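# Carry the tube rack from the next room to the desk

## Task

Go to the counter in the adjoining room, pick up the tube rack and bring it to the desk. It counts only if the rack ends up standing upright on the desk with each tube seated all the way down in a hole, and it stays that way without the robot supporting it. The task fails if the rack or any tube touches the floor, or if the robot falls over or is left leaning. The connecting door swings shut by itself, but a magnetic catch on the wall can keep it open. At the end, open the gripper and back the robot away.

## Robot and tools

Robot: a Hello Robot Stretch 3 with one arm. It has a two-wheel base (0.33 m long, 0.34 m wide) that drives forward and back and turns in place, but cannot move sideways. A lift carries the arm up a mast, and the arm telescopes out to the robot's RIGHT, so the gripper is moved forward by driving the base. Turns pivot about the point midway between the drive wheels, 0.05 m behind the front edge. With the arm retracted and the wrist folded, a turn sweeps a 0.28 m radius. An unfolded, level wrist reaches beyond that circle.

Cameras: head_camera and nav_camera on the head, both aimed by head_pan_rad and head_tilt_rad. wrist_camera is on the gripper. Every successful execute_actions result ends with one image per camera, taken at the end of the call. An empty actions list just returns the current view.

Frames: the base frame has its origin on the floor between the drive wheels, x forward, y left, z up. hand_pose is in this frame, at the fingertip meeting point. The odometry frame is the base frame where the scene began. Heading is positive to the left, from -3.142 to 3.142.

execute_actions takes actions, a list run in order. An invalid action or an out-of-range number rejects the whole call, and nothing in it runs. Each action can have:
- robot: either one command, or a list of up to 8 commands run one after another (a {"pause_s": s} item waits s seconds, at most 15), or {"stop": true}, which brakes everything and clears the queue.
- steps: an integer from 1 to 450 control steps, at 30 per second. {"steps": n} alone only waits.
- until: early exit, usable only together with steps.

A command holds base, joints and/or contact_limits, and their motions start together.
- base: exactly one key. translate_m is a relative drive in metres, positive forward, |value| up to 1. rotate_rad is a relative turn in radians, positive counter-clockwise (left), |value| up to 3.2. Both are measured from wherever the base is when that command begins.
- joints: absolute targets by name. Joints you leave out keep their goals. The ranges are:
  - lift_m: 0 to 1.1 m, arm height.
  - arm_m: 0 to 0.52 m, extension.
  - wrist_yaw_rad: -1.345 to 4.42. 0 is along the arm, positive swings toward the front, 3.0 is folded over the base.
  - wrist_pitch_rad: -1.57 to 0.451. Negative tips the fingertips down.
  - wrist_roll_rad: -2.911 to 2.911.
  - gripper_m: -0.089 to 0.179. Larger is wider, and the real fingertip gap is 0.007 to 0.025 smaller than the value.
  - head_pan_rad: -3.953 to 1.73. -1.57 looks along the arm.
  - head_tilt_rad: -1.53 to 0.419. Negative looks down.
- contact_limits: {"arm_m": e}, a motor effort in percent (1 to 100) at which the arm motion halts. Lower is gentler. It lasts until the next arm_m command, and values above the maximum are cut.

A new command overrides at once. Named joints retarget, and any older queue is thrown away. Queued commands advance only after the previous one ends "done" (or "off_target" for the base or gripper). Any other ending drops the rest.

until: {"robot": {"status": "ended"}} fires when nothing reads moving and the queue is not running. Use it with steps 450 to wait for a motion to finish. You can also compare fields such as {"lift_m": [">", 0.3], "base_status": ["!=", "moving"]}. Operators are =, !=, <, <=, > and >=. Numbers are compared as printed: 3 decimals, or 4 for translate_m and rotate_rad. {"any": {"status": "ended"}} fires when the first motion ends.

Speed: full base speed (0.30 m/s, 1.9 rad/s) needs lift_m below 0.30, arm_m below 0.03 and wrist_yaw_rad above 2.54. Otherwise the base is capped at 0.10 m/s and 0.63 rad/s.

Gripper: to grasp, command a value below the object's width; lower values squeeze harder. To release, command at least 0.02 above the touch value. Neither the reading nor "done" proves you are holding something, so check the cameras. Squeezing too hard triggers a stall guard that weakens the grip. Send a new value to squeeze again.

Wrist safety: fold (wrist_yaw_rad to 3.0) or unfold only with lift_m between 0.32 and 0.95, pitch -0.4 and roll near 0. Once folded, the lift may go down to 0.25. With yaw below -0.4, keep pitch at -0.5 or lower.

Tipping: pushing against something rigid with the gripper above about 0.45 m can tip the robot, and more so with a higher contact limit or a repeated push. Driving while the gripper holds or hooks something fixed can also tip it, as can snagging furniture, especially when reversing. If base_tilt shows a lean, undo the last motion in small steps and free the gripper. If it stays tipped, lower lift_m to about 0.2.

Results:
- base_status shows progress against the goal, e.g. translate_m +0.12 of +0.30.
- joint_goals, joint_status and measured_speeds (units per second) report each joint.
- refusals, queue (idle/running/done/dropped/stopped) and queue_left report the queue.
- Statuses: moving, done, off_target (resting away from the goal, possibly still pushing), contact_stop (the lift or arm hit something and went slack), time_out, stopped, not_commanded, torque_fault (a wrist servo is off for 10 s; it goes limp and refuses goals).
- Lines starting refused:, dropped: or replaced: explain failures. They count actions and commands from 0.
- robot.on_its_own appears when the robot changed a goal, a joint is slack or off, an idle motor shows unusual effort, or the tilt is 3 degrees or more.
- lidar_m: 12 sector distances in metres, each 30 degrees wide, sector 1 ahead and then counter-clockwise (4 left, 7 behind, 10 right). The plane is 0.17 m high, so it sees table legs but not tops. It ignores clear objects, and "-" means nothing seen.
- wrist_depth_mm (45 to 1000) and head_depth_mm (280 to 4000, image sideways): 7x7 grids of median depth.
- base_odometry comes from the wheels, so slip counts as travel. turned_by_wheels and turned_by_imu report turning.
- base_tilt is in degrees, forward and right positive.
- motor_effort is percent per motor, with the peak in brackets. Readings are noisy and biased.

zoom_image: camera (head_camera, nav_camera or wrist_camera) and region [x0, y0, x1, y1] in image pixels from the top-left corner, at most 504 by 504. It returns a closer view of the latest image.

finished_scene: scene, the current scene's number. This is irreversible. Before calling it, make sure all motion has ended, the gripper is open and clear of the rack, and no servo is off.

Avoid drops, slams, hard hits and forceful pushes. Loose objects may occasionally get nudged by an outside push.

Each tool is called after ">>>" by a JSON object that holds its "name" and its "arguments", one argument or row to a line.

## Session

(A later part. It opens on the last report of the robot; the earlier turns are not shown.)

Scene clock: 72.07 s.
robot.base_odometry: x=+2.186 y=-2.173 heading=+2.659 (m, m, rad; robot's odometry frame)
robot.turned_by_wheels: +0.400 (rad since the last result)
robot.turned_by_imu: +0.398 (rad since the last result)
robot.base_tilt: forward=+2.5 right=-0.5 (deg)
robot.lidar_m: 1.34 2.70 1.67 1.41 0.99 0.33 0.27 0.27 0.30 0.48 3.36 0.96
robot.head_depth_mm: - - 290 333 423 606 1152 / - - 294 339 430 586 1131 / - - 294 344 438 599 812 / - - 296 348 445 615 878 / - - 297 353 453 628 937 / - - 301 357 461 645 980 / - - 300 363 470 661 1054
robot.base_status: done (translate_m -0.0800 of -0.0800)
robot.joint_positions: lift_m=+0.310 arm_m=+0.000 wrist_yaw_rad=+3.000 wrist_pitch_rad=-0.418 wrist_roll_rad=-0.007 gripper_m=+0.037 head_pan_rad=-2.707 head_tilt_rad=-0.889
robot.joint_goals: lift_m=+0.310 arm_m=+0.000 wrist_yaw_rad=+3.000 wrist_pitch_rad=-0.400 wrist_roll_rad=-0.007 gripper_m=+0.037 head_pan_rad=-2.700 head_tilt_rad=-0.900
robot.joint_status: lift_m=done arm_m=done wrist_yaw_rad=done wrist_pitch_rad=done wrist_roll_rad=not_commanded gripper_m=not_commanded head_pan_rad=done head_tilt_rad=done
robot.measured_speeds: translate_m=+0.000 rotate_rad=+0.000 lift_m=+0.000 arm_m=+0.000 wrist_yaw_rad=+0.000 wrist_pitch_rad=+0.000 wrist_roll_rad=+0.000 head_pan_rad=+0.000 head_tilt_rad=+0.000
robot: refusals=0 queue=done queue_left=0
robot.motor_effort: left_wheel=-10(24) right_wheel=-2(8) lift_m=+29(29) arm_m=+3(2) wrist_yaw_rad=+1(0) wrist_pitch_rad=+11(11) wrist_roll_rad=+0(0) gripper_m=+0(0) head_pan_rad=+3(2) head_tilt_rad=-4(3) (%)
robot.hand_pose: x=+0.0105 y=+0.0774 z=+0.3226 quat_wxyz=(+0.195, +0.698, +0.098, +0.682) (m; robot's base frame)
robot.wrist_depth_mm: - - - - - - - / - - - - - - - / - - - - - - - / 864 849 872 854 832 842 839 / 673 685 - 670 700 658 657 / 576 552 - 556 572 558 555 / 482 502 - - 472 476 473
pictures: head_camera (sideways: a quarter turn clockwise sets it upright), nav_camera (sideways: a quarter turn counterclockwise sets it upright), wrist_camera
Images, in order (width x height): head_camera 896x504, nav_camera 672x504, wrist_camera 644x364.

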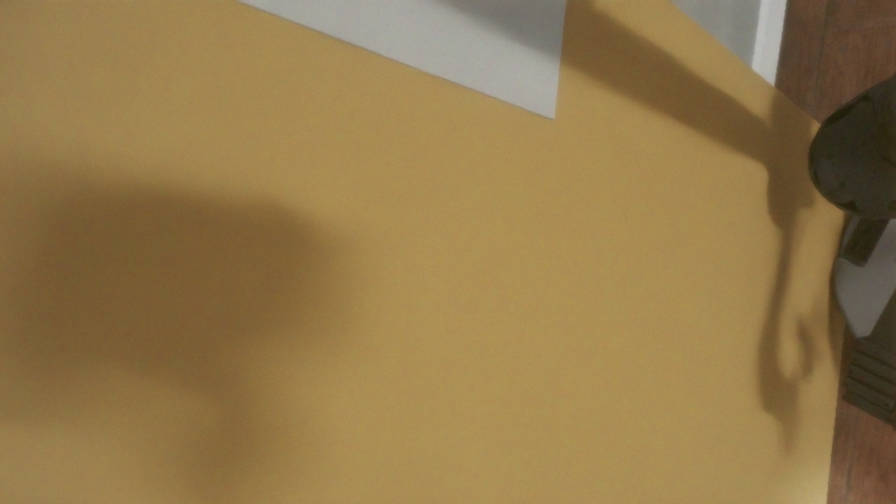

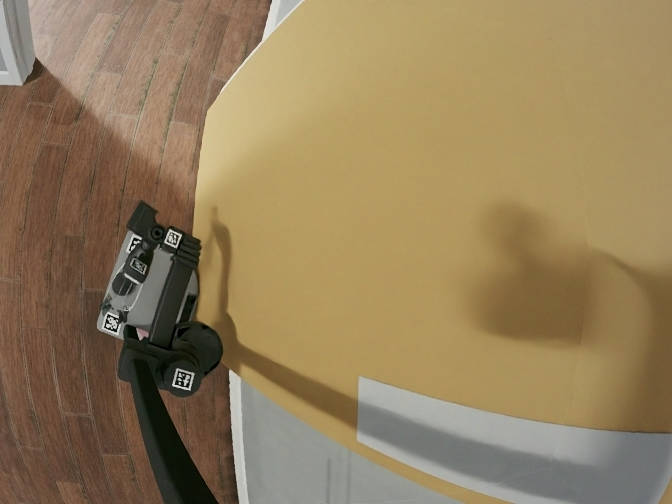

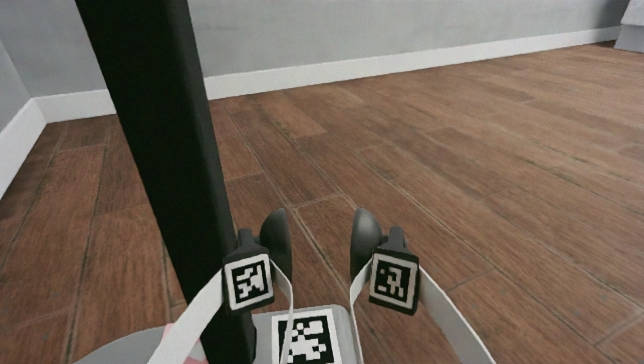

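>>> {"name": "execute_actions", "arguments": {
  "actions": [
    {"robot":[{"base":{"translate_m":-0.06}}],"steps":90,"until":{"robot":{"status":"ended"}}},
    {"robot":[{"base":{"translate_m":0.12}}],"steps":120,"until":{"robot":{"status":"ended"}}},
    {"steps":30}
  ]
}}

Scene clock: 79.33 s.
robot.base_odometry: x=+2.132 y=-2.145 heading=+2.660 (m, m, rad; robot's odometry frame)
robot.turned_by_wheels: +0.000 (rad since the last result)
robot.turned_by_imu: +0.025 (rad since the last result)
robot.base_tilt: forward=+2.4 right=-0.5 (deg)
robot.lidar_m: 1.37 2.62 1.66 1.42 1.12 0.63 0.38 0.38 0.42 0.66 3.23 0.89
robot.head_depth_mm: 306 351 411 500 633 1177 1152 / 307 354 416 504 644 886 1173 / 310 356 421 510 651 903 1160 / 312 360 424 517 664 919 1164 / 314 362 428 525 670 938 1148 / 317 366 433 530 682 963 1141 / 319 369 438 536 697 983 1106
robot.base_status: done (translate_m +0.1200 of +0.1200)
robot.joint_positions: lift_m=+0.310 arm_m=+0.000 wrist_yaw_rad=+3.001 wrist_pitch_rad=-0.418 wrist_roll_rad=-0.007 gripper_m=+0.037 head_pan_rad=-2.706 head_tilt_rad=-0.895
robot.joint_goals: lift_m=+0.310 arm_m=+0.000 wrist_yaw_rad=+3.000 wrist_pitch_rad=-0.400 wrist_roll_rad=-0.007 gripper_m=+0.037 head_pan_rad=-2.700 head_tilt_rad=-0.900
robot.joint_status: lift_m=done arm_m=done wrist_yaw_rad=done wrist_pitch_rad=done wrist_roll_rad=not_commanded gripper_m=not_commanded head_pan_rad=done head_tilt_rad=done
robot.measured_speeds: translate_m=+0.000 rotate_rad=+0.000 lift_m=+0.000 arm_m=+0.000 wrist_yaw_rad=+0.000 wrist_pitch_rad=+0.000 wrist_roll_rad=+0.000 head_pan_rad=+0.000 head_tilt_rad=+0.000
robot: refusals=0 queue=done queue_left=0
robot.motor_effort: left_wheel=-1(100) right_wheel=+0(78) lift_m=+28(28) arm_m=+2(3) wrist_yaw_rad=+0(1) wrist_pitch_rad=+12(12) wrist_roll_rad=+0(0) gripper_m=+0(0) head_pan_rad=+2(3) head_tilt_rad=-1(4) (%)
robot.hand_pose: x=+0.0103 y=+0.0773 z=+0.3226 quat_wxyz=(+0.195, +0.698, +0.099, +0.682) (m; robot's base frame)
robot.wrist_depth_mm: - - - - - - - / - - - - - - - / - - - - - - - / 885 865 862 839 839 836 815 / 698 681 - 684 708 674 662 / 571 569 - 559 575 565 550 / 485 505 - - 479 476 473
pictures: head_camera (sideways: a quarter turn clockwise sets it upright), nav_camera (sideways: a quarter turn counterclockwise sets it upright), wrist_camera
Images, in order (width x height): head_camera 896x504, nav_camera 672x504, wrist_camera 644x364.

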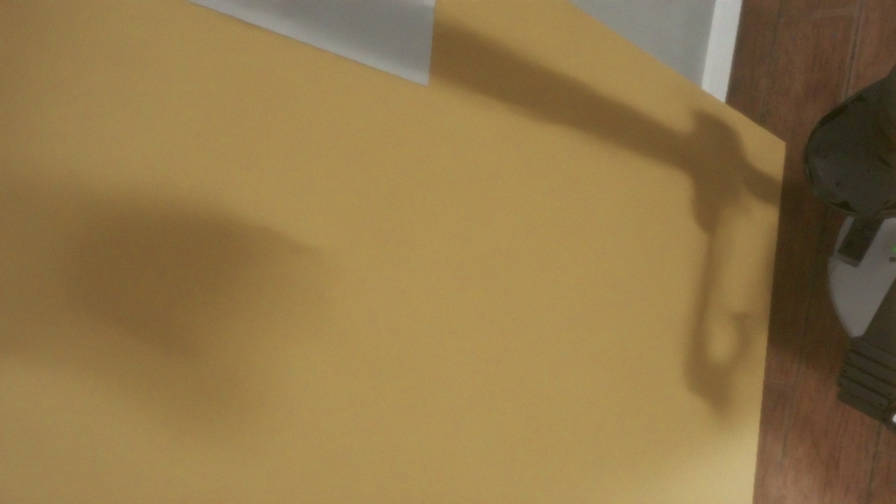

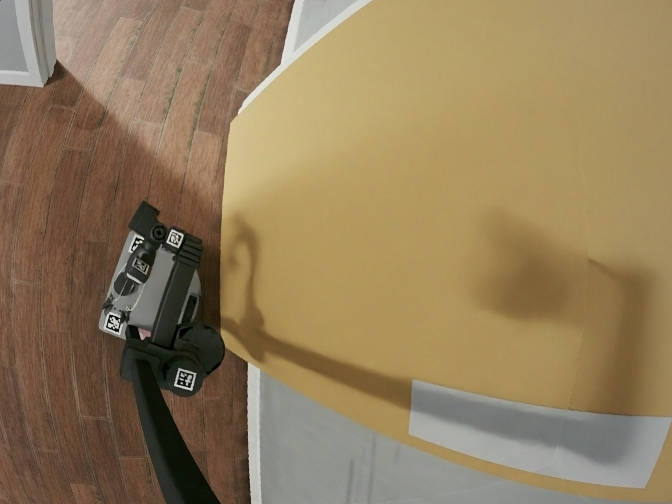

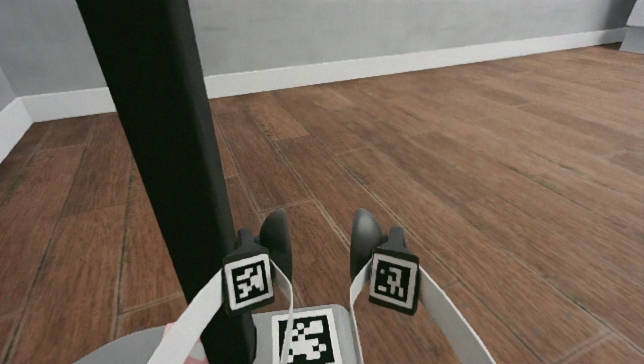

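>>> {"name": "execute_actions", "arguments": {
  "actions": [
    {"robot":[{"base":{"translate_m":0.1},"joints":{"lift_m":0.25,"head_pan_rad":0.0,"head_tilt_rad":-0.35}},{"base":{"rotate_rad":0.25}}],"steps":200,"until":{"robot":{"status":"ended"}}}
  ]
}}

Scene clock: 85.30 s.
robot.base_odometry: x=+2.043 y=-2.099 heading=+2.909 (m, m, rad; robot's odometry frame)
robot.turned_by_wheels: +0.250 (rad since the last result)
robot.turned_by_imu: +0.249 (rad since the last result)
robot.base_tilt: forward=+2.5 right=-0.3 (deg)
robot.lidar_m: 2.35 2.13 1.52 1.45 0.93 0.51 0.47 0.48 0.61 2.19 0.81 0.93
robot.head_depth_mm: 1656 1659 1623 1624 1597 1579 1499 / 2295 2264 2194 2183 2127 1900 1534 / 2812 2903 3039 2659 2753 1947 1529 / 2763 2924 2990 2597 2686 1958 1522 / 2723 2888 3000 2585 2645 1931 1501 / 2705 2891 2988 2557 2674 1912 1505 / 2672 2832 2921 2560 2614 1902 1499
robot.base_status: done (rotate_rad +0.2499 of +0.2500)
robot.joint_positions: lift_m=+0.250 arm_m=+0.000 wrist_yaw_rad=+3.001 wrist_pitch_rad=-0.418 wrist_roll_rad=-0.007 gripper_m=+0.037 head_pan_rad=-0.007 head_tilt_rad=-0.359
robot.joint_goals: lift_m=+0.250 arm_m=+0.000 wrist_yaw_rad=+3.000 wrist_pitch_rad=-0.400 wrist_roll_rad=-0.007 gripper_m=+0.037 head_pan_rad=+0.000 head_tilt_rad=-0.350
robot.joint_status: lift_m=done arm_m=done wrist_yaw_rad=done wrist_pitch_rad=done wrist_roll_rad=not_commanded gripper_m=not_commanded head_pan_rad=done head_tilt_rad=done
robot.measured_speeds: translate_m=+0.000 rotate_rad=+0.000 lift_m=+0.000 arm_m=+0.000 wrist_yaw_rad=+0.000 wrist_pitch_rad=+0.000 wrist_roll_rad=+0.000 head_pan_rad=+0.000 head_tilt_rad=+0.000
robot: refusals=0 queue=done queue_left=0
robot.motor_effort: left_wheel=-4(12) right_wheel=+2(7) lift_m=+23(28) arm_m=+1(2) wrist_yaw_rad=-1(0) wrist_pitch_rad=+11(11) wrist_roll_rad=+0(0) gripper_m=+0(0) head_pan_rad=+3(34) head_tilt_rad=+3(24) (%)
robot.hand_pose: x=+0.0103 y=+0.0773 z=+0.2628 quat_wxyz=(+0.195, +0.698, +0.099, +0.682) (m; robot's base frame)
robot.wrist_depth_mm: 989 - - - - - - / - - - - - - - / 899 979 - 982 986 - 951 / 724 743 737 730 723 716 734 / 589 590 - 588 603 579 578 / 493 506 - - 496 480 479 / - - - - 412 409 415
pictures: head_camera (sideways: a quarter turn clockwise sets it upright), nav_camera (sideways: a quarter turn counterclockwise sets it upright), wrist_camera
Images, in order (width x height): head_camera 896x504, nav_camera 672x504, wrist_camera 644x364.

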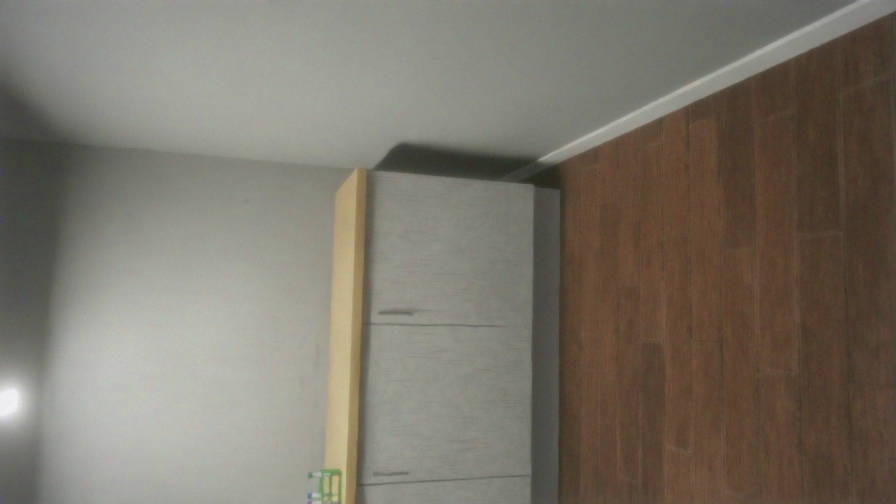

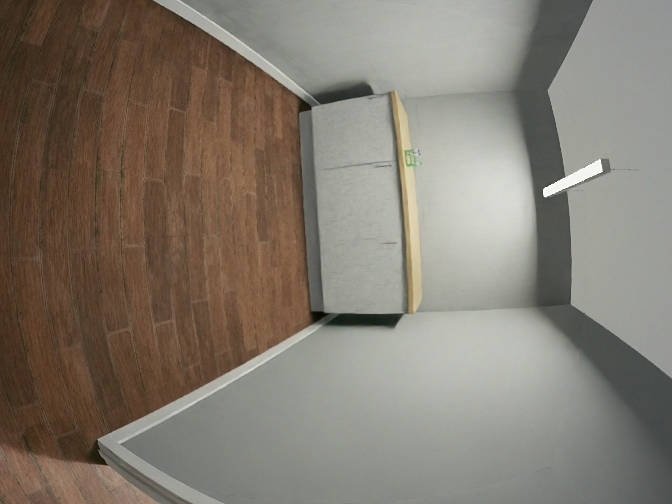

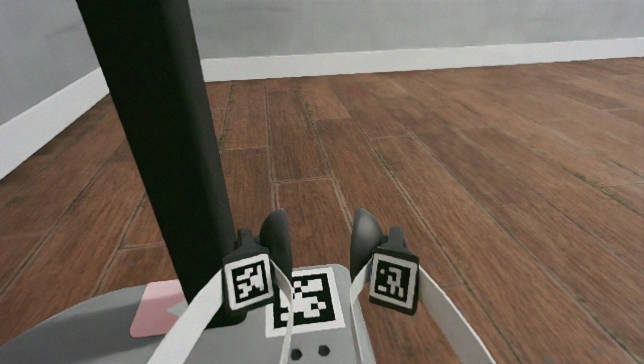

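>>> {"name": "execute_actions", "arguments": {
  "actions": [
    {"robot":[{"base":{"rotate_rad":0.26}},{"base":{"translate_m":1.0}},{"base":{"translate_m":1.0}},{"base":{"translate_m":0.08}},{"base":{"rotate_rad":1.31},"joints":{"head_pan_rad":-1.2,"head_tilt_rad":-0.7,"lift_m":0.6}}],"steps":450,"until":{"robot":{"status":"ended"}}}
  ]
}}

Scene clock: 107.77 s.
robot.base_odometry: x=-0.036 y=-2.156 heading=-1.804 (m, m, rad; robot's odometry frame)
robot.turned_by_wheels: +1.570 (rad since the last result)
robot.turned_by_imu: +1.576 (rad since the last result)
robot.base_tilt: forward=+5.2 right=-0.9 (deg)
robot.lidar_m: 0.98 1.00 1.34 2.52 1.69 1.21 1.15 0.74 0.53 0.50 0.52 0.69
robot.head_depth_mm: 895 985 910 660 573 699 839 / 924 1019 905 654 627 737 894 / 955 1056 887 650 659 784 958 / 985 1091 875 637 696 830 1027 / 1018 1114 775 643 732 883 1135 / 1045 1138 852 677 776 949 1172 / 1087 1186 839 696 821 1026 1188
robot.base_status: moving (rotate_rad +1.3099 of +1.3100)
robot.joint_positions: lift_m=+0.451 arm_m=+0.000 wrist_yaw_rad=+3.001 wrist_pitch_rad=-0.418 wrist_roll_rad=-0.007 gripper_m=+0.037 head_pan_rad=-1.193 head_tilt_rad=-0.692
robot.joint_goals: lift_m=+0.600 arm_m=+0.000 wrist_yaw_rad=+3.000 wrist_pitch_rad=-0.400 wrist_roll_rad=-0.007 gripper_m=+0.037 head_pan_rad=-1.200 head_tilt_rad=-0.700
robot.joint_status: lift_m=moving arm_m=done wrist_yaw_rad=done wrist_pitch_rad=done wrist_roll_rad=not_commanded gripper_m=not_commanded head_pan_rad=done head_tilt_rad=done
robot.measured_speeds: translate_m=+0.000 rotate_rad=+0.000 lift_m=+0.110 arm_m=+0.000 wrist_yaw_rad=+0.000 wrist_pitch_rad=+0.000 wrist_roll_rad=+0.000 head_pan_rad=+0.000 head_tilt_rad=+0.000
robot: refusals=0 queue=running queue_left=0
robot.motor_effort: left_wheel=-4(13) right_wheel=+3(7) lift_m=+31(33) arm_m=+1(2) wrist_yaw_rad=+0(0) wrist_pitch_rad=+11(12) wrist_roll_rad=+0(0) gripper_m=+0(0) head_pan_rad=-3(37) head_tilt_rad=-3(19) (%)
robot.hand_pose: x=+0.0103 y=+0.0773 z=+0.4639 quat_wxyz=(+0.195, +0.698, +0.099, +0.682) (m; robot's base frame)
robot.wrist_depth_mm: - - - - - - - / - - - - - - - / - - - - - - - / - - - - - - - / 912 893 - 908 927 876 896 / 740 750 - 734 773 729 730 / 647 640 635 634 641 643 635
pictures: head_camera (sideways: a quarter turn clockwise sets it upright), nav_camera (sideways: a quarter turn counterclockwise sets it upright), wrist_camera
Images, in order (width x height): head_camera 896x504, nav_camera 672x504, wrist_camera 644x364.

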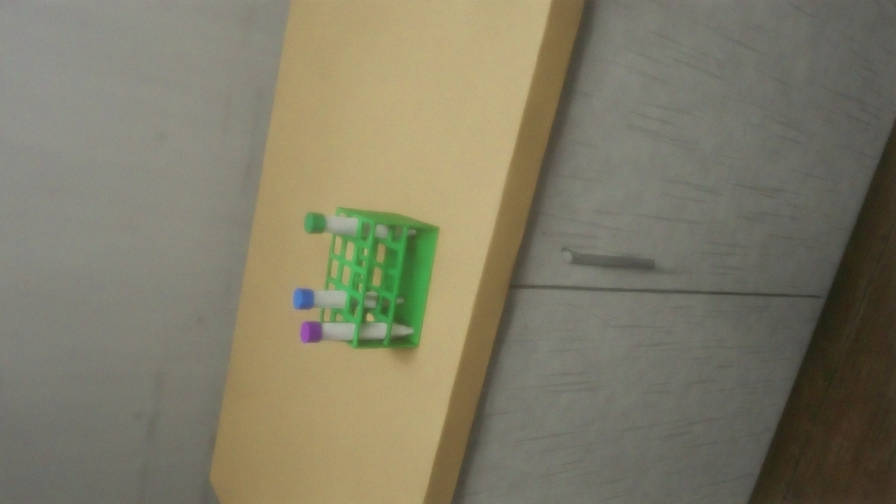

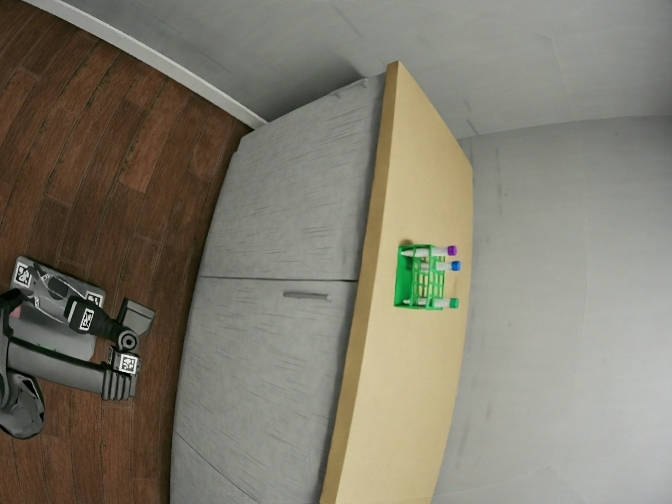

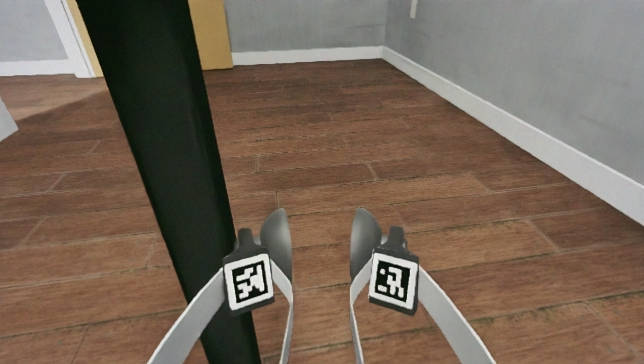

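>>> {"name": "execute_actions", "arguments": {
  "actions": [
    {"robot":[{"base":{"rotate_rad":0.35},"joints":{"lift_m":0.90}},{"base":{"translate_m":-0.5},"joints":{"wrist_yaw_rad":1.77,"gripper_m":0.15}},{"base":{"rotate_rad":-0.35},"joints":{"wrist_pitch_rad":0.0,"head_pan_rad":-0.8,"head_tilt_rad":-0.6}},{"base":{"translate_m":0.2}}],"steps":450,"until":{"robot":{"status":"ended"}}}
  ]
}}

Scene clock: 134.13 s.
robot.base_odometry: x=-0.141 y=-1.854 heading=-1.804 (m, m, rad; robot's odometry frame)
robot.turned_by_wheels: +0.000 (rad since the last result)
robot.turned_by_imu: -0.006 (rad since the last result)
robot.base_tilt: forward=+2.4 right=-0.5 (deg)
robot.lidar_m: 1.25 1.29 1.71 2.66 1.29 0.91 0.87 0.51 0.36 0.35 0.36 0.47
robot.head_depth_mm: 843 901 966 764 571 457 458 / 898 966 1018 753 567 464 504 / 964 1048 1077 745 560 492 583 / 1047 1137 1086 705 557 589 676 / 1138 1246 1067 648 589 678 819 / 1246 1385 1051 677 679 830 1004 / 1222 1317 1030 715 805 1001 1220
robot.base_status: done (translate_m +0.2000 of +0.2000)
robot.joint_positions: lift_m=+0.900 arm_m=+0.000 wrist_yaw_rad=+1.771 wrist_pitch_rad=-0.024 wrist_roll_rad=-0.007 gripper_m=+0.150 head_pan_rad=-0.807 head_tilt_rad=-0.606
robot.joint_goals: lift_m=+0.900 arm_m=+0.000 wrist_yaw_rad=+1.770 wrist_pitch_rad=+0.000 wrist_roll_rad=-0.007 gripper_m=+0.150 head_pan_rad=-0.800 head_tilt_rad=-0.600
robot.joint_status: lift_m=done arm_m=done wrist_yaw_rad=done wrist_pitch_rad=done wrist_roll_rad=not_commanded gripper_m=done head_pan_rad=done head_tilt_rad=done
robot.measured_speeds: translate_m=+0.000 rotate_rad=+0.000 lift_m=+0.000 arm_m=+0.000 wrist_yaw_rad=+0.000 wrist_pitch_rad=+0.000 wrist_roll_rad=+0.000 head_pan_rad=+0.000 head_tilt_rad=+0.000
robot: refusals=0 queue=done queue_left=0
robot.motor_effort: left_wheel=+4(11) right_wheel=-3(6) lift_m=+31(31) arm_m=+2(1) wrist_yaw_rad=-1(4) wrist_pitch_rad=+15(15) wrist_roll_rad=+0(0) gripper_m=+0(85) head_pan_rad=+3(24) head_tilt_rad=+2(11) (%)
robot.hand_pose: x=+0.2291 y=-0.0940 z=+1.0082 quat_wxyz=(+0.456, +0.551, -0.439, +0.544) (m; robot's base frame)
robot.wrist_depth_mm: - - - - - - - / - - - - - - - / - - - - - - - / - - - - - 905 666 / - - - - - 581 432 / - - - - - - 336 / - - - - - 553 279
pictures: head_camera (sideways: a quarter turn clockwise sets it upright), nav_camera (sideways: a quarter turn counterclockwise sets it upright), wrist_camera
Images, in order (width x height): head_camera 896x504, nav_camera 672x504, wrist_camera 644x364.

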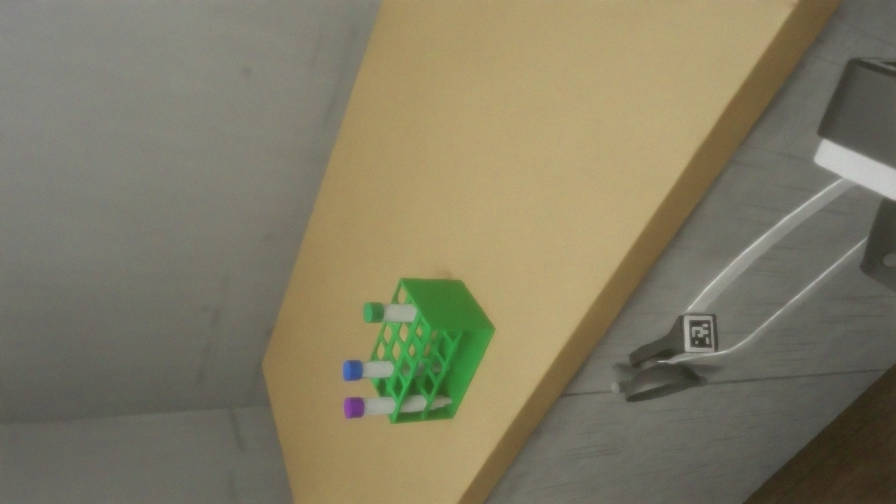

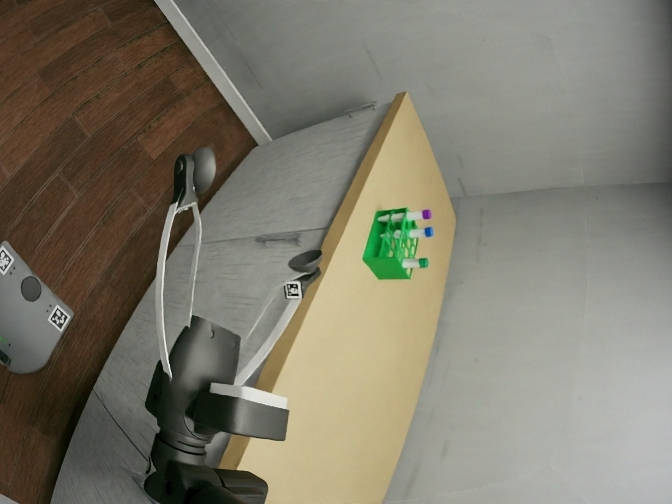

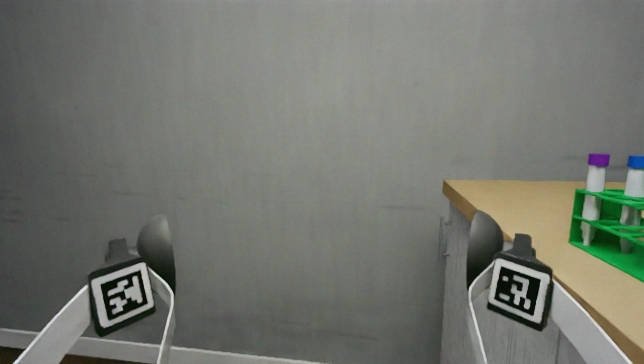

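>>> {"name": "execute_actions", "arguments": {
  "actions": [
    {"robot":[{"joints":{"arm_m":0.40,"head_pan_rad":-1.0,"head_tilt_rad":-0.7}}],"steps":450,"until":{"robot":{"status":"ended"}}}
  ]
}}

Scene clock: 143.20 s.
robot.base_odometry: x=-0.141 y=-1.854 heading=-1.804 (m, m, rad; robot's odometry frame)
robot.turned_by_wheels: +0.000 (rad since the last result)
robot.turned_by_imu: -0.002 (rad since the last result)
robot.base_tilt: forward=+2.6 right=-0.5 (deg)
robot.lidar_m: 1.25 1.29 1.72 2.66 1.29 0.92 0.87 0.51 0.36 0.35 0.35 0.47
robot.head_depth_mm: 788 864 909 633 517 437 519 / 827 905 936 653 513 456 574 / 874 955 894 625 509 531 643 / 920 1018 876 640 506 587 723 / 971 1081 860 632 533 655 830 / 1030 1132 851 626 600 746 984 / 1100 1196 672 616 662 864 1142
robot.base_status: done (translate_m +0.2000 of +0.2000)
robot.joint_positions: lift_m=+0.900 arm_m=+0.400 wrist_yaw_rad=+1.770 wrist_pitch_rad=-0.024 wrist_roll_rad=-0.007 gripper_m=+0.150 head_pan_rad=-0.993 head_tilt_rad=-0.692
robot.joint_goals: lift_m=+0.900 arm_m=+0.400 wrist_yaw_rad=+1.770 wrist_pitch_rad=+0.000 wrist_roll_rad=-0.007 gripper_m=+0.150 head_pan_rad=-1.000 head_tilt_rad=-0.700
robot.joint_status: lift_m=done arm_m=done wrist_yaw_rad=done wrist_pitch_rad=done wrist_roll_rad=not_commanded gripper_m=done head_pan_rad=done head_tilt_rad=done
robot.measured_speeds: translate_m=+0.000 rotate_rad=+0.000 lift_m=+0.000 arm_m=+0.000 wrist_yaw_rad=+0.000 wrist_pitch_rad=+0.000 wrist_roll_rad=+0.000 head_pan_rad=+0.000 head_tilt_rad=+0.000
robot: refusals=0 queue=done queue_left=0
robot.motor_effort: left_wheel=+4(4) right_wheel=-3(3) lift_m=+31(30) arm_m=+3(4) wrist_yaw_rad=+1(1) wrist_pitch_rad=+15(15) wrist_roll_rad=+0(0) gripper_m=+0(1) head_pan_rad=-3(16) head_tilt_rad=-3(14) (%)
robot.hand_pose: x=+0.2292 y=-0.4942 z=+1.0082 quat_wxyz=(+0.456, +0.551, -0.439, +0.544) (m; robot's base frame)
robot.wrist_depth_mm: - - - - - - 656 / - - - - - - 678 / - - - - - - 672 / - - - 508 963 925 669 / - - - 403 491 543 477 / - - 340 335 335 - 332 / - 260 256 255 255 250 252
pictures: head_camera (sideways: a quarter turn clockwise sets it upright), nav_camera (sideways: a quarter turn counterclockwise sets it upright), wrist_camera
Images, in order (width x height): head_camera 896x504, nav_camera 672x504, wrist_camera 644x364.

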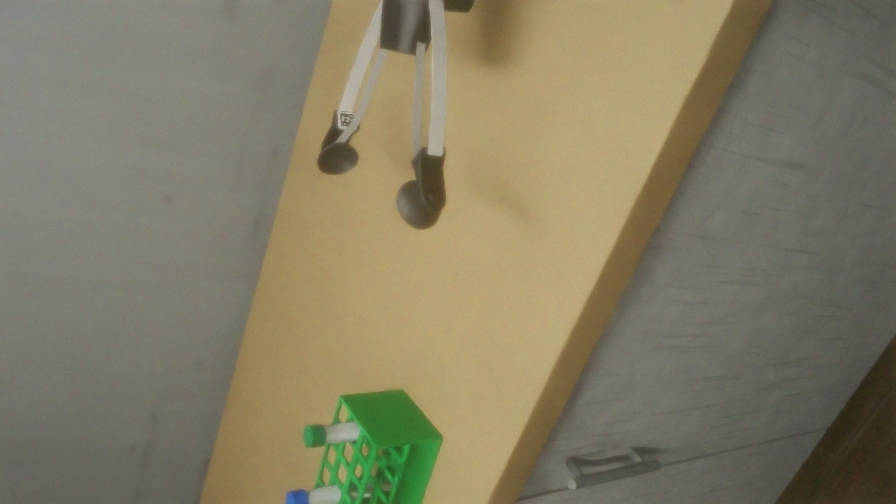

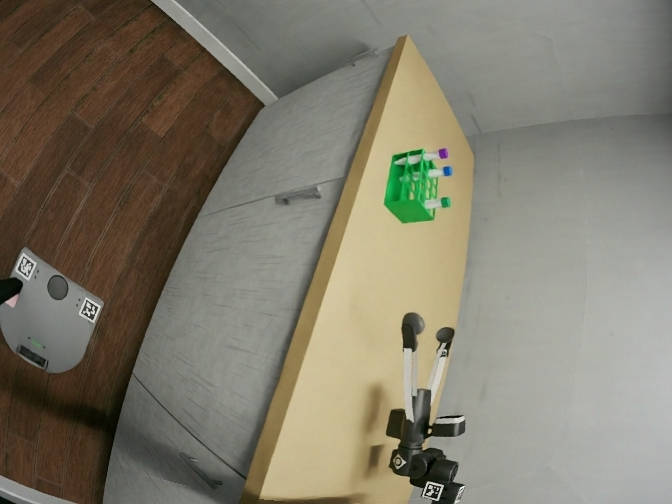

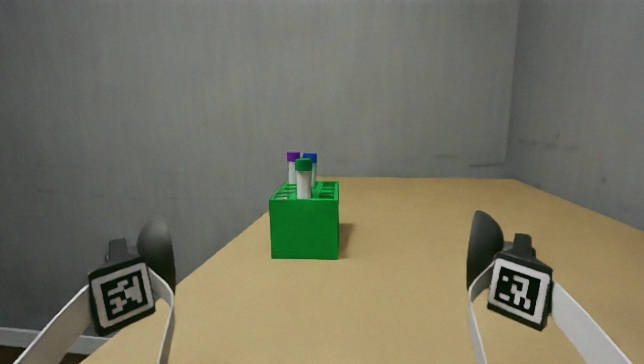

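>>> {"name": "execute_actions", "arguments": {
  "actions": [
    {"robot":[{"joints":{"arm_m":0.345,"lift_m":0.855},"base":{"translate_m":0.15}}],"steps":450,"until":{"robot":{"status":"ended"}}}
  ]
}}

Scene clock: 150.33 s.
robot.base_odometry: x=-0.175 y=-2.000 heading=-1.804 (m, m, rad; robot's odometry frame)
robot.turned_by_wheels: +0.000 (rad since the last result)
robot.turned_by_imu: -0.001 (rad since the last result)
robot.base_tilt: forward=+2.4 right=-0.5 (deg)
robot.lidar_m: 1.10 1.13 1.51 2.67 1.51 1.07 1.02 0.50 0.36 0.34 0.35 0.46
robot.head_depth_mm: 783 855 892 715 503 435 510 / 825 902 897 653 506 456 563 / 867 947 890 637 502 520 629 / 911 1009 869 641 503 577 709 / 962 1078 862 569 528 644 818 / 1028 1132 849 583 555 732 958 / 1095 1192 838 620 662 845 1149
robot.base_status: done (translate_m +0.1500 of +0.1500)
robot.joint_positions: lift_m=+0.855 arm_m=+0.345 wrist_yaw_rad=+1.770 wrist_pitch_rad=-0.024 wrist_roll_rad=-0.007 gripper_m=+0.150 head_pan_rad=-0.993 head_tilt_rad=-0.692
robot.joint_goals: lift_m=+0.855 arm_m=+0.345 wrist_yaw_rad=+1.770 wrist_pitch_rad=+0.000 wrist_roll_rad=-0.007 gripper_m=+0.150 head_pan_rad=-1.000 head_tilt_rad=-0.700
robot.joint_status: lift_m=done arm_m=done wrist_yaw_rad=done wrist_pitch_rad=done wrist_roll_rad=not_commanded gripper_m=done head_pan_rad=done head_tilt_rad=done
robot.measured_speeds: translate_m=+0.000 rotate_rad=+0.000 lift_m=+0.000 arm_m=+0.000 wrist_yaw_rad=+0.000 wrist_pitch_rad=+0.000 wrist_roll_rad=+0.000 head_pan_rad=+0.000 head_tilt_rad=+0.000
robot: refusals=0 queue=done queue_left=0
robot.motor_effort: left_wheel=+4(9) right_wheel=-3(4) lift_m=+22(30) arm_m=-2(1) wrist_yaw_rad=+0(0) wrist_pitch_rad=+15(15) wrist_roll_rad=+0(0) gripper_m=+0(0) head_pan_rad=-3(2) head_tilt_rad=-3(3) (%)
robot.hand_pose: x=+0.2292 y=-0.4398 z=+0.9638 quat_wxyz=(+0.456, +0.550, -0.439, +0.544) (m; robot's base frame)
robot.wrist_depth_mm: - - - - 996 975 754 / - - - - 984 952 759 / - - - - - 994 732 / - - - 247 683 677 654 / - - - 232 356 394 349 / - - 247 235 242 - 244 / - 188 188 185 185 184 183
pictures: head_camera (sideways: a quarter turn clockwise sets it upright), nav_camera (sideways: a quarter turn counterclockwise sets it upright), wrist_camera
Images, in order (width x height): head_camera 896x504, nav_camera 672x504, wrist_camera 644x364.

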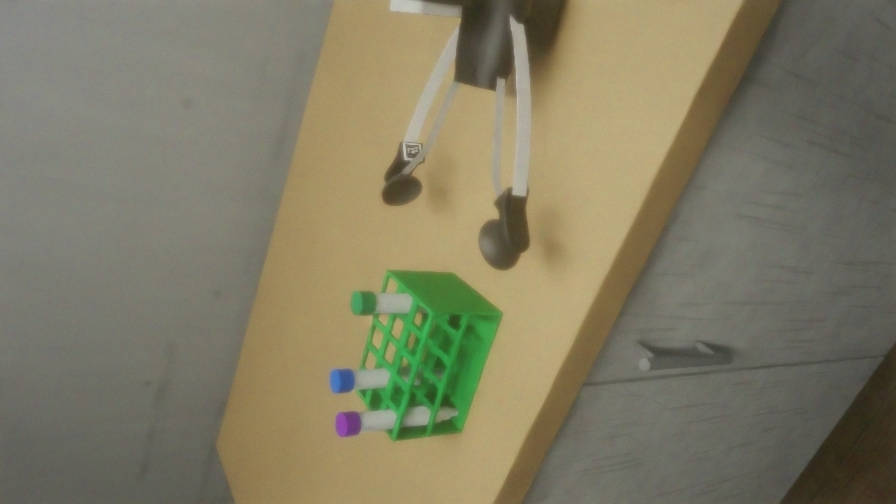

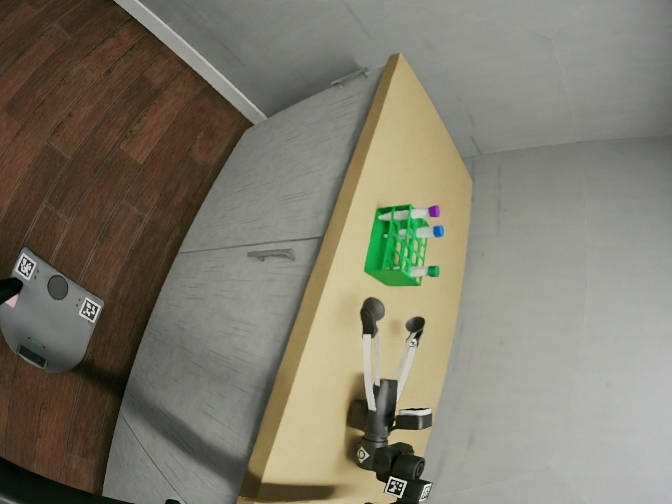

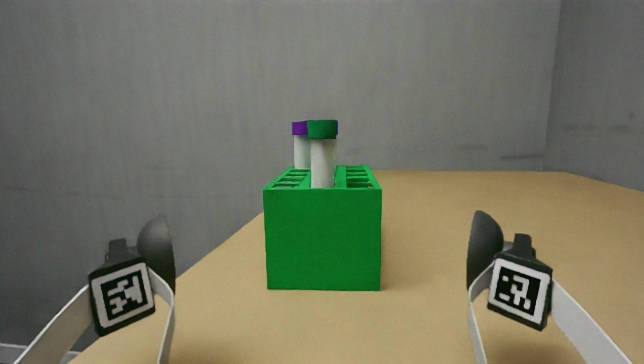

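>>> {"name": "execute_actions", "arguments": {
  "actions": [
    {"robot":[{"joints":{"arm_m":0.324,"lift_m":0.849},"base":{"translate_m":0.103}}],"steps":450,"until":{"robot":{"status":"ended"}}}
  ]
}}

Scene clock: 155.03 s.
robot.base_odometry: x=-0.199 y=-2.100 heading=-1.804 (m, m, rad; robot's odometry frame)
robot.turned_by_wheels: +0.000 (rad since the last result)
robot.turned_by_imu: -0.001 (rad since the last result)
robot.base_tilt: forward=+2.4 right=-0.4 (deg)
robot.lidar_m: 1.00 1.03 1.37 2.68 1.66 1.18 1.12 0.50 0.35 0.34 0.35 0.46
robot.head_depth_mm: 780 849 891 714 489 430 503 / 821 899 900 681 499 446 554 / 860 946 891 569 495 515 620 / 909 1011 876 553 491 561 701 / 957 1069 866 551 517 638 806 / 1019 1120 845 626 547 721 952 / 1087 1193 839 621 654 828 1141
robot.base_status: done (translate_m +0.1030 of +0.1030)
robot.joint_positions: lift_m=+0.849 arm_m=+0.324 wrist_yaw_rad=+1.770 wrist_pitch_rad=-0.024 wrist_roll_rad=-0.007 gripper_m=+0.150 head_pan_rad=-0.993 head_tilt_rad=-0.692
robot.joint_goals: lift_m=+0.849 arm_m=+0.324 wrist_yaw_rad=+1.770 wrist_pitch_rad=+0.000 wrist_roll_rad=-0.007 gripper_m=+0.150 head_pan_rad=-1.000 head_tilt_rad=-0.700
robot.joint_status: lift_m=done arm_m=done wrist_yaw_rad=done wrist_pitch_rad=done wrist_roll_rad=not_commanded gripper_m=done head_pan_rad=done head_tilt_rad=done
robot.measured_speeds: translate_m=+0.000 rotate_rad=+0.000 lift_m=+0.000 arm_m=+0.000 wrist_yaw_rad=+0.000 wrist_pitch_rad=+0.000 wrist_roll_rad=+0.000 head_pan_rad=+0.000 head_tilt_rad=+0.000
robot: refusals=0 queue=done queue_left=0
robot.motor_effort: left_wheel=+4(9) right_wheel=-2(4) lift_m=+22(21) arm_m=-2(6) wrist_yaw_rad=+0(0) wrist_pitch_rad=+14(14) wrist_roll_rad=+0(0) gripper_m=+0(0) head_pan_rad=-3(3) head_tilt_rad=-3(4) (%)
robot.hand_pose: x=+0.2292 y=-0.4188 z=+0.9578 quat_wxyz=(+0.456, +0.550, -0.439, +0.544) (m; robot's base frame)
robot.wrist_depth_mm: - - 994 956 877 860 774 / - - 995 943 897 847 771 / - - - 123 902 907 764 / - - - 160 636 640 632 / - - 144 122 139 376 335 / - - 126 124 122 - 230 / - 179 131 128 125 174 174
pictures: head_camera (sideways: a quarter turn clockwise sets it upright), nav_camera (sideways: a quarter turn counterclockwise sets it upright), wrist_camera
Images, in order (width x height): head_camera 896x504, nav_camera 672x504, wrist_camera 644x364.

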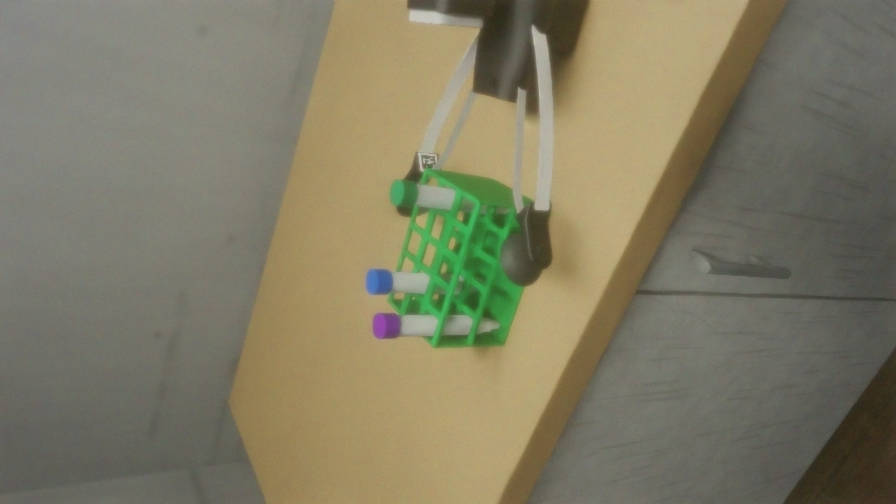

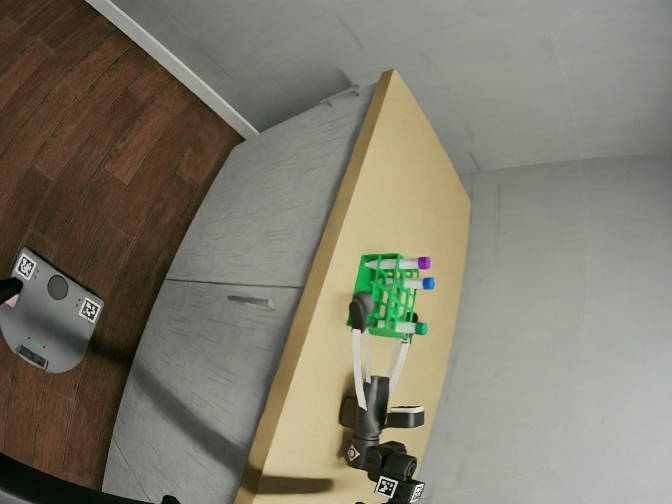

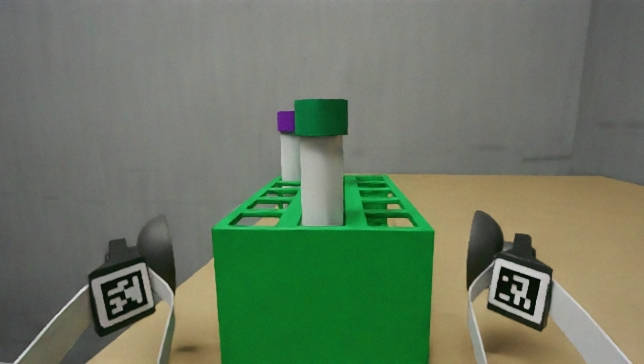

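>>> {"name": "execute_actions", "arguments": {
  "actions": [
    {"robot":[{"base":{"translate_m":-0.01}},{"joints":{"gripper_m":0.06}},{"joints":{"gripper_m":0.04}},{"joints":{"lift_m":0.89}}],"steps":450,"until":{"robot":{"status":"ended"}}}
  ]
}}

Scene clock: 162.97 s.
robot.base_odometry: x=-0.197 y=-2.091 heading=-1.804 (m, m, rad; robot's odometry frame)
robot.turned_by_wheels: +0.000 (rad since the last result)
robot.turned_by_imu: -0.002 (rad since the last result)
robot.base_tilt: forward=+2.4 right=-0.5 (deg)
robot.lidar_m: 1.01 1.04 1.38 2.68 1.65 1.17 1.11 0.50 0.35 0.34 0.35 0.46
robot.head_depth_mm: 781 852 891 716 516 430 504 / 818 897 902 652 514 446 556 / 863 949 890 579 508 515 621 / 912 1010 877 519 505 561 701 / 959 1070 858 537 518 635 806 / 1017 1127 850 626 548 722 947 / 1084 1203 836 621 652 835 1139
robot.base_status: done (translate_m -0.0100 of -0.0100)
robot.joint_positions: lift_m=+0.890 arm_m=+0.324 wrist_yaw_rad=+1.770 wrist_pitch_rad=-0.030 wrist_roll_rad=-0.007 gripper_m=+0.041 head_pan_rad=-0.993 head_tilt_rad=-0.692
robot.joint_goals: lift_m=+0.890 arm_m=+0.324 wrist_yaw_rad=+1.770 wrist_pitch_rad=+0.000 wrist_roll_rad=-0.007 gripper_m=+0.040 head_pan_rad=-1.000 head_tilt_rad=-0.700
robot.joint_status: lift_m=done arm_m=done wrist_yaw_rad=done wrist_pitch_rad=done wrist_roll_rad=not_commanded gripper_m=done head_pan_rad=done head_tilt_rad=done
robot.measured_speeds: translate_m=+0.000 rotate_rad=+0.000 lift_m=+0.000 arm_m=+0.000 wrist_yaw_rad=+0.000 wrist_pitch_rad=+0.000 wrist_roll_rad=+0.000 head_pan_rad=+0.000 head_tilt_rad=+0.000
robot: refusals=0 queue=done queue_left=0
robot.motor_effort: left_wheel=+4(6) right_wheel=-2(6) lift_m=+31(32) arm_m=-2(2) wrist_yaw_rad=+0(1) wrist_pitch_rad=+18(19) wrist_roll_rad=+0(0) gripper_m=-17(87) head_pan_rad=-3(3) head_tilt_rad=-3(3) (%)
robot.hand_pose: x=+0.2290 y=-0.4188 z=+0.9967 quat_wxyz=(+0.458, +0.552, -0.438, +0.542) (m; robot's base frame)
robot.wrist_depth_mm: - - 981 916 894 860 785 / - - - 960 910 876 776 / - - - 239 941 907 777 / - - - 184 935 905 704 / - - 138 136 134 450 447 / - - 139 137 135 308 304 / - - 144 140 139 234 233
pictures: head_camera (sideways: a quarter turn clockwise sets it upright), nav_camera (sideways: a quarter turn counterclockwise sets it upright), wrist_camera
Images, in order (width x height): head_camera 896x504, nav_camera 672x504, wrist_camera 644x364.

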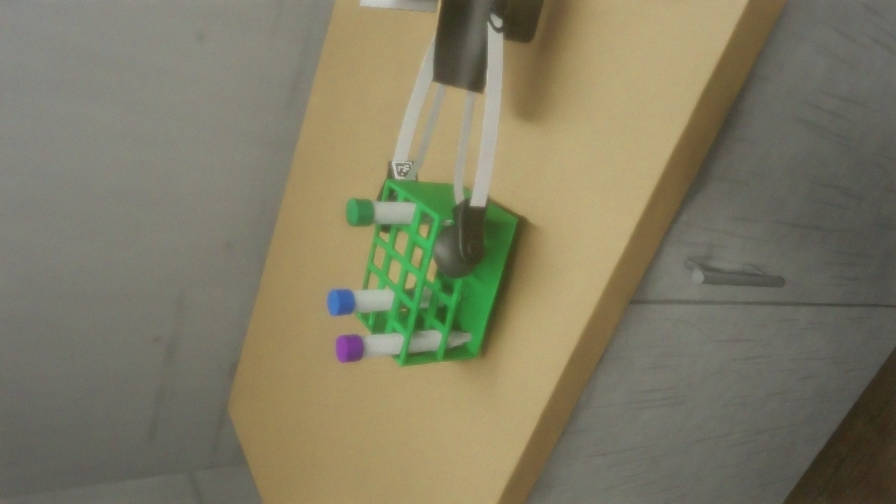

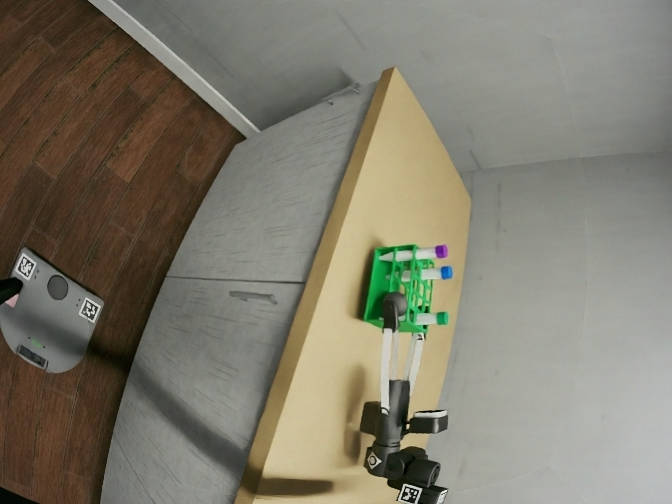

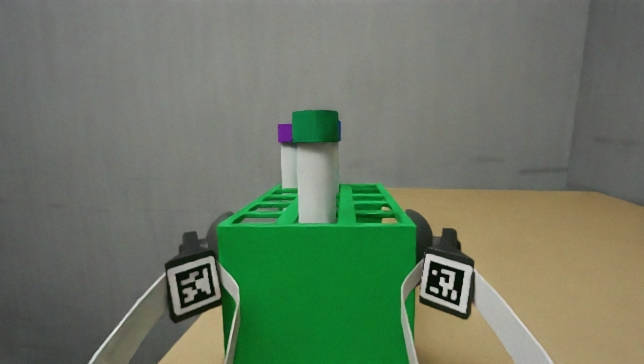

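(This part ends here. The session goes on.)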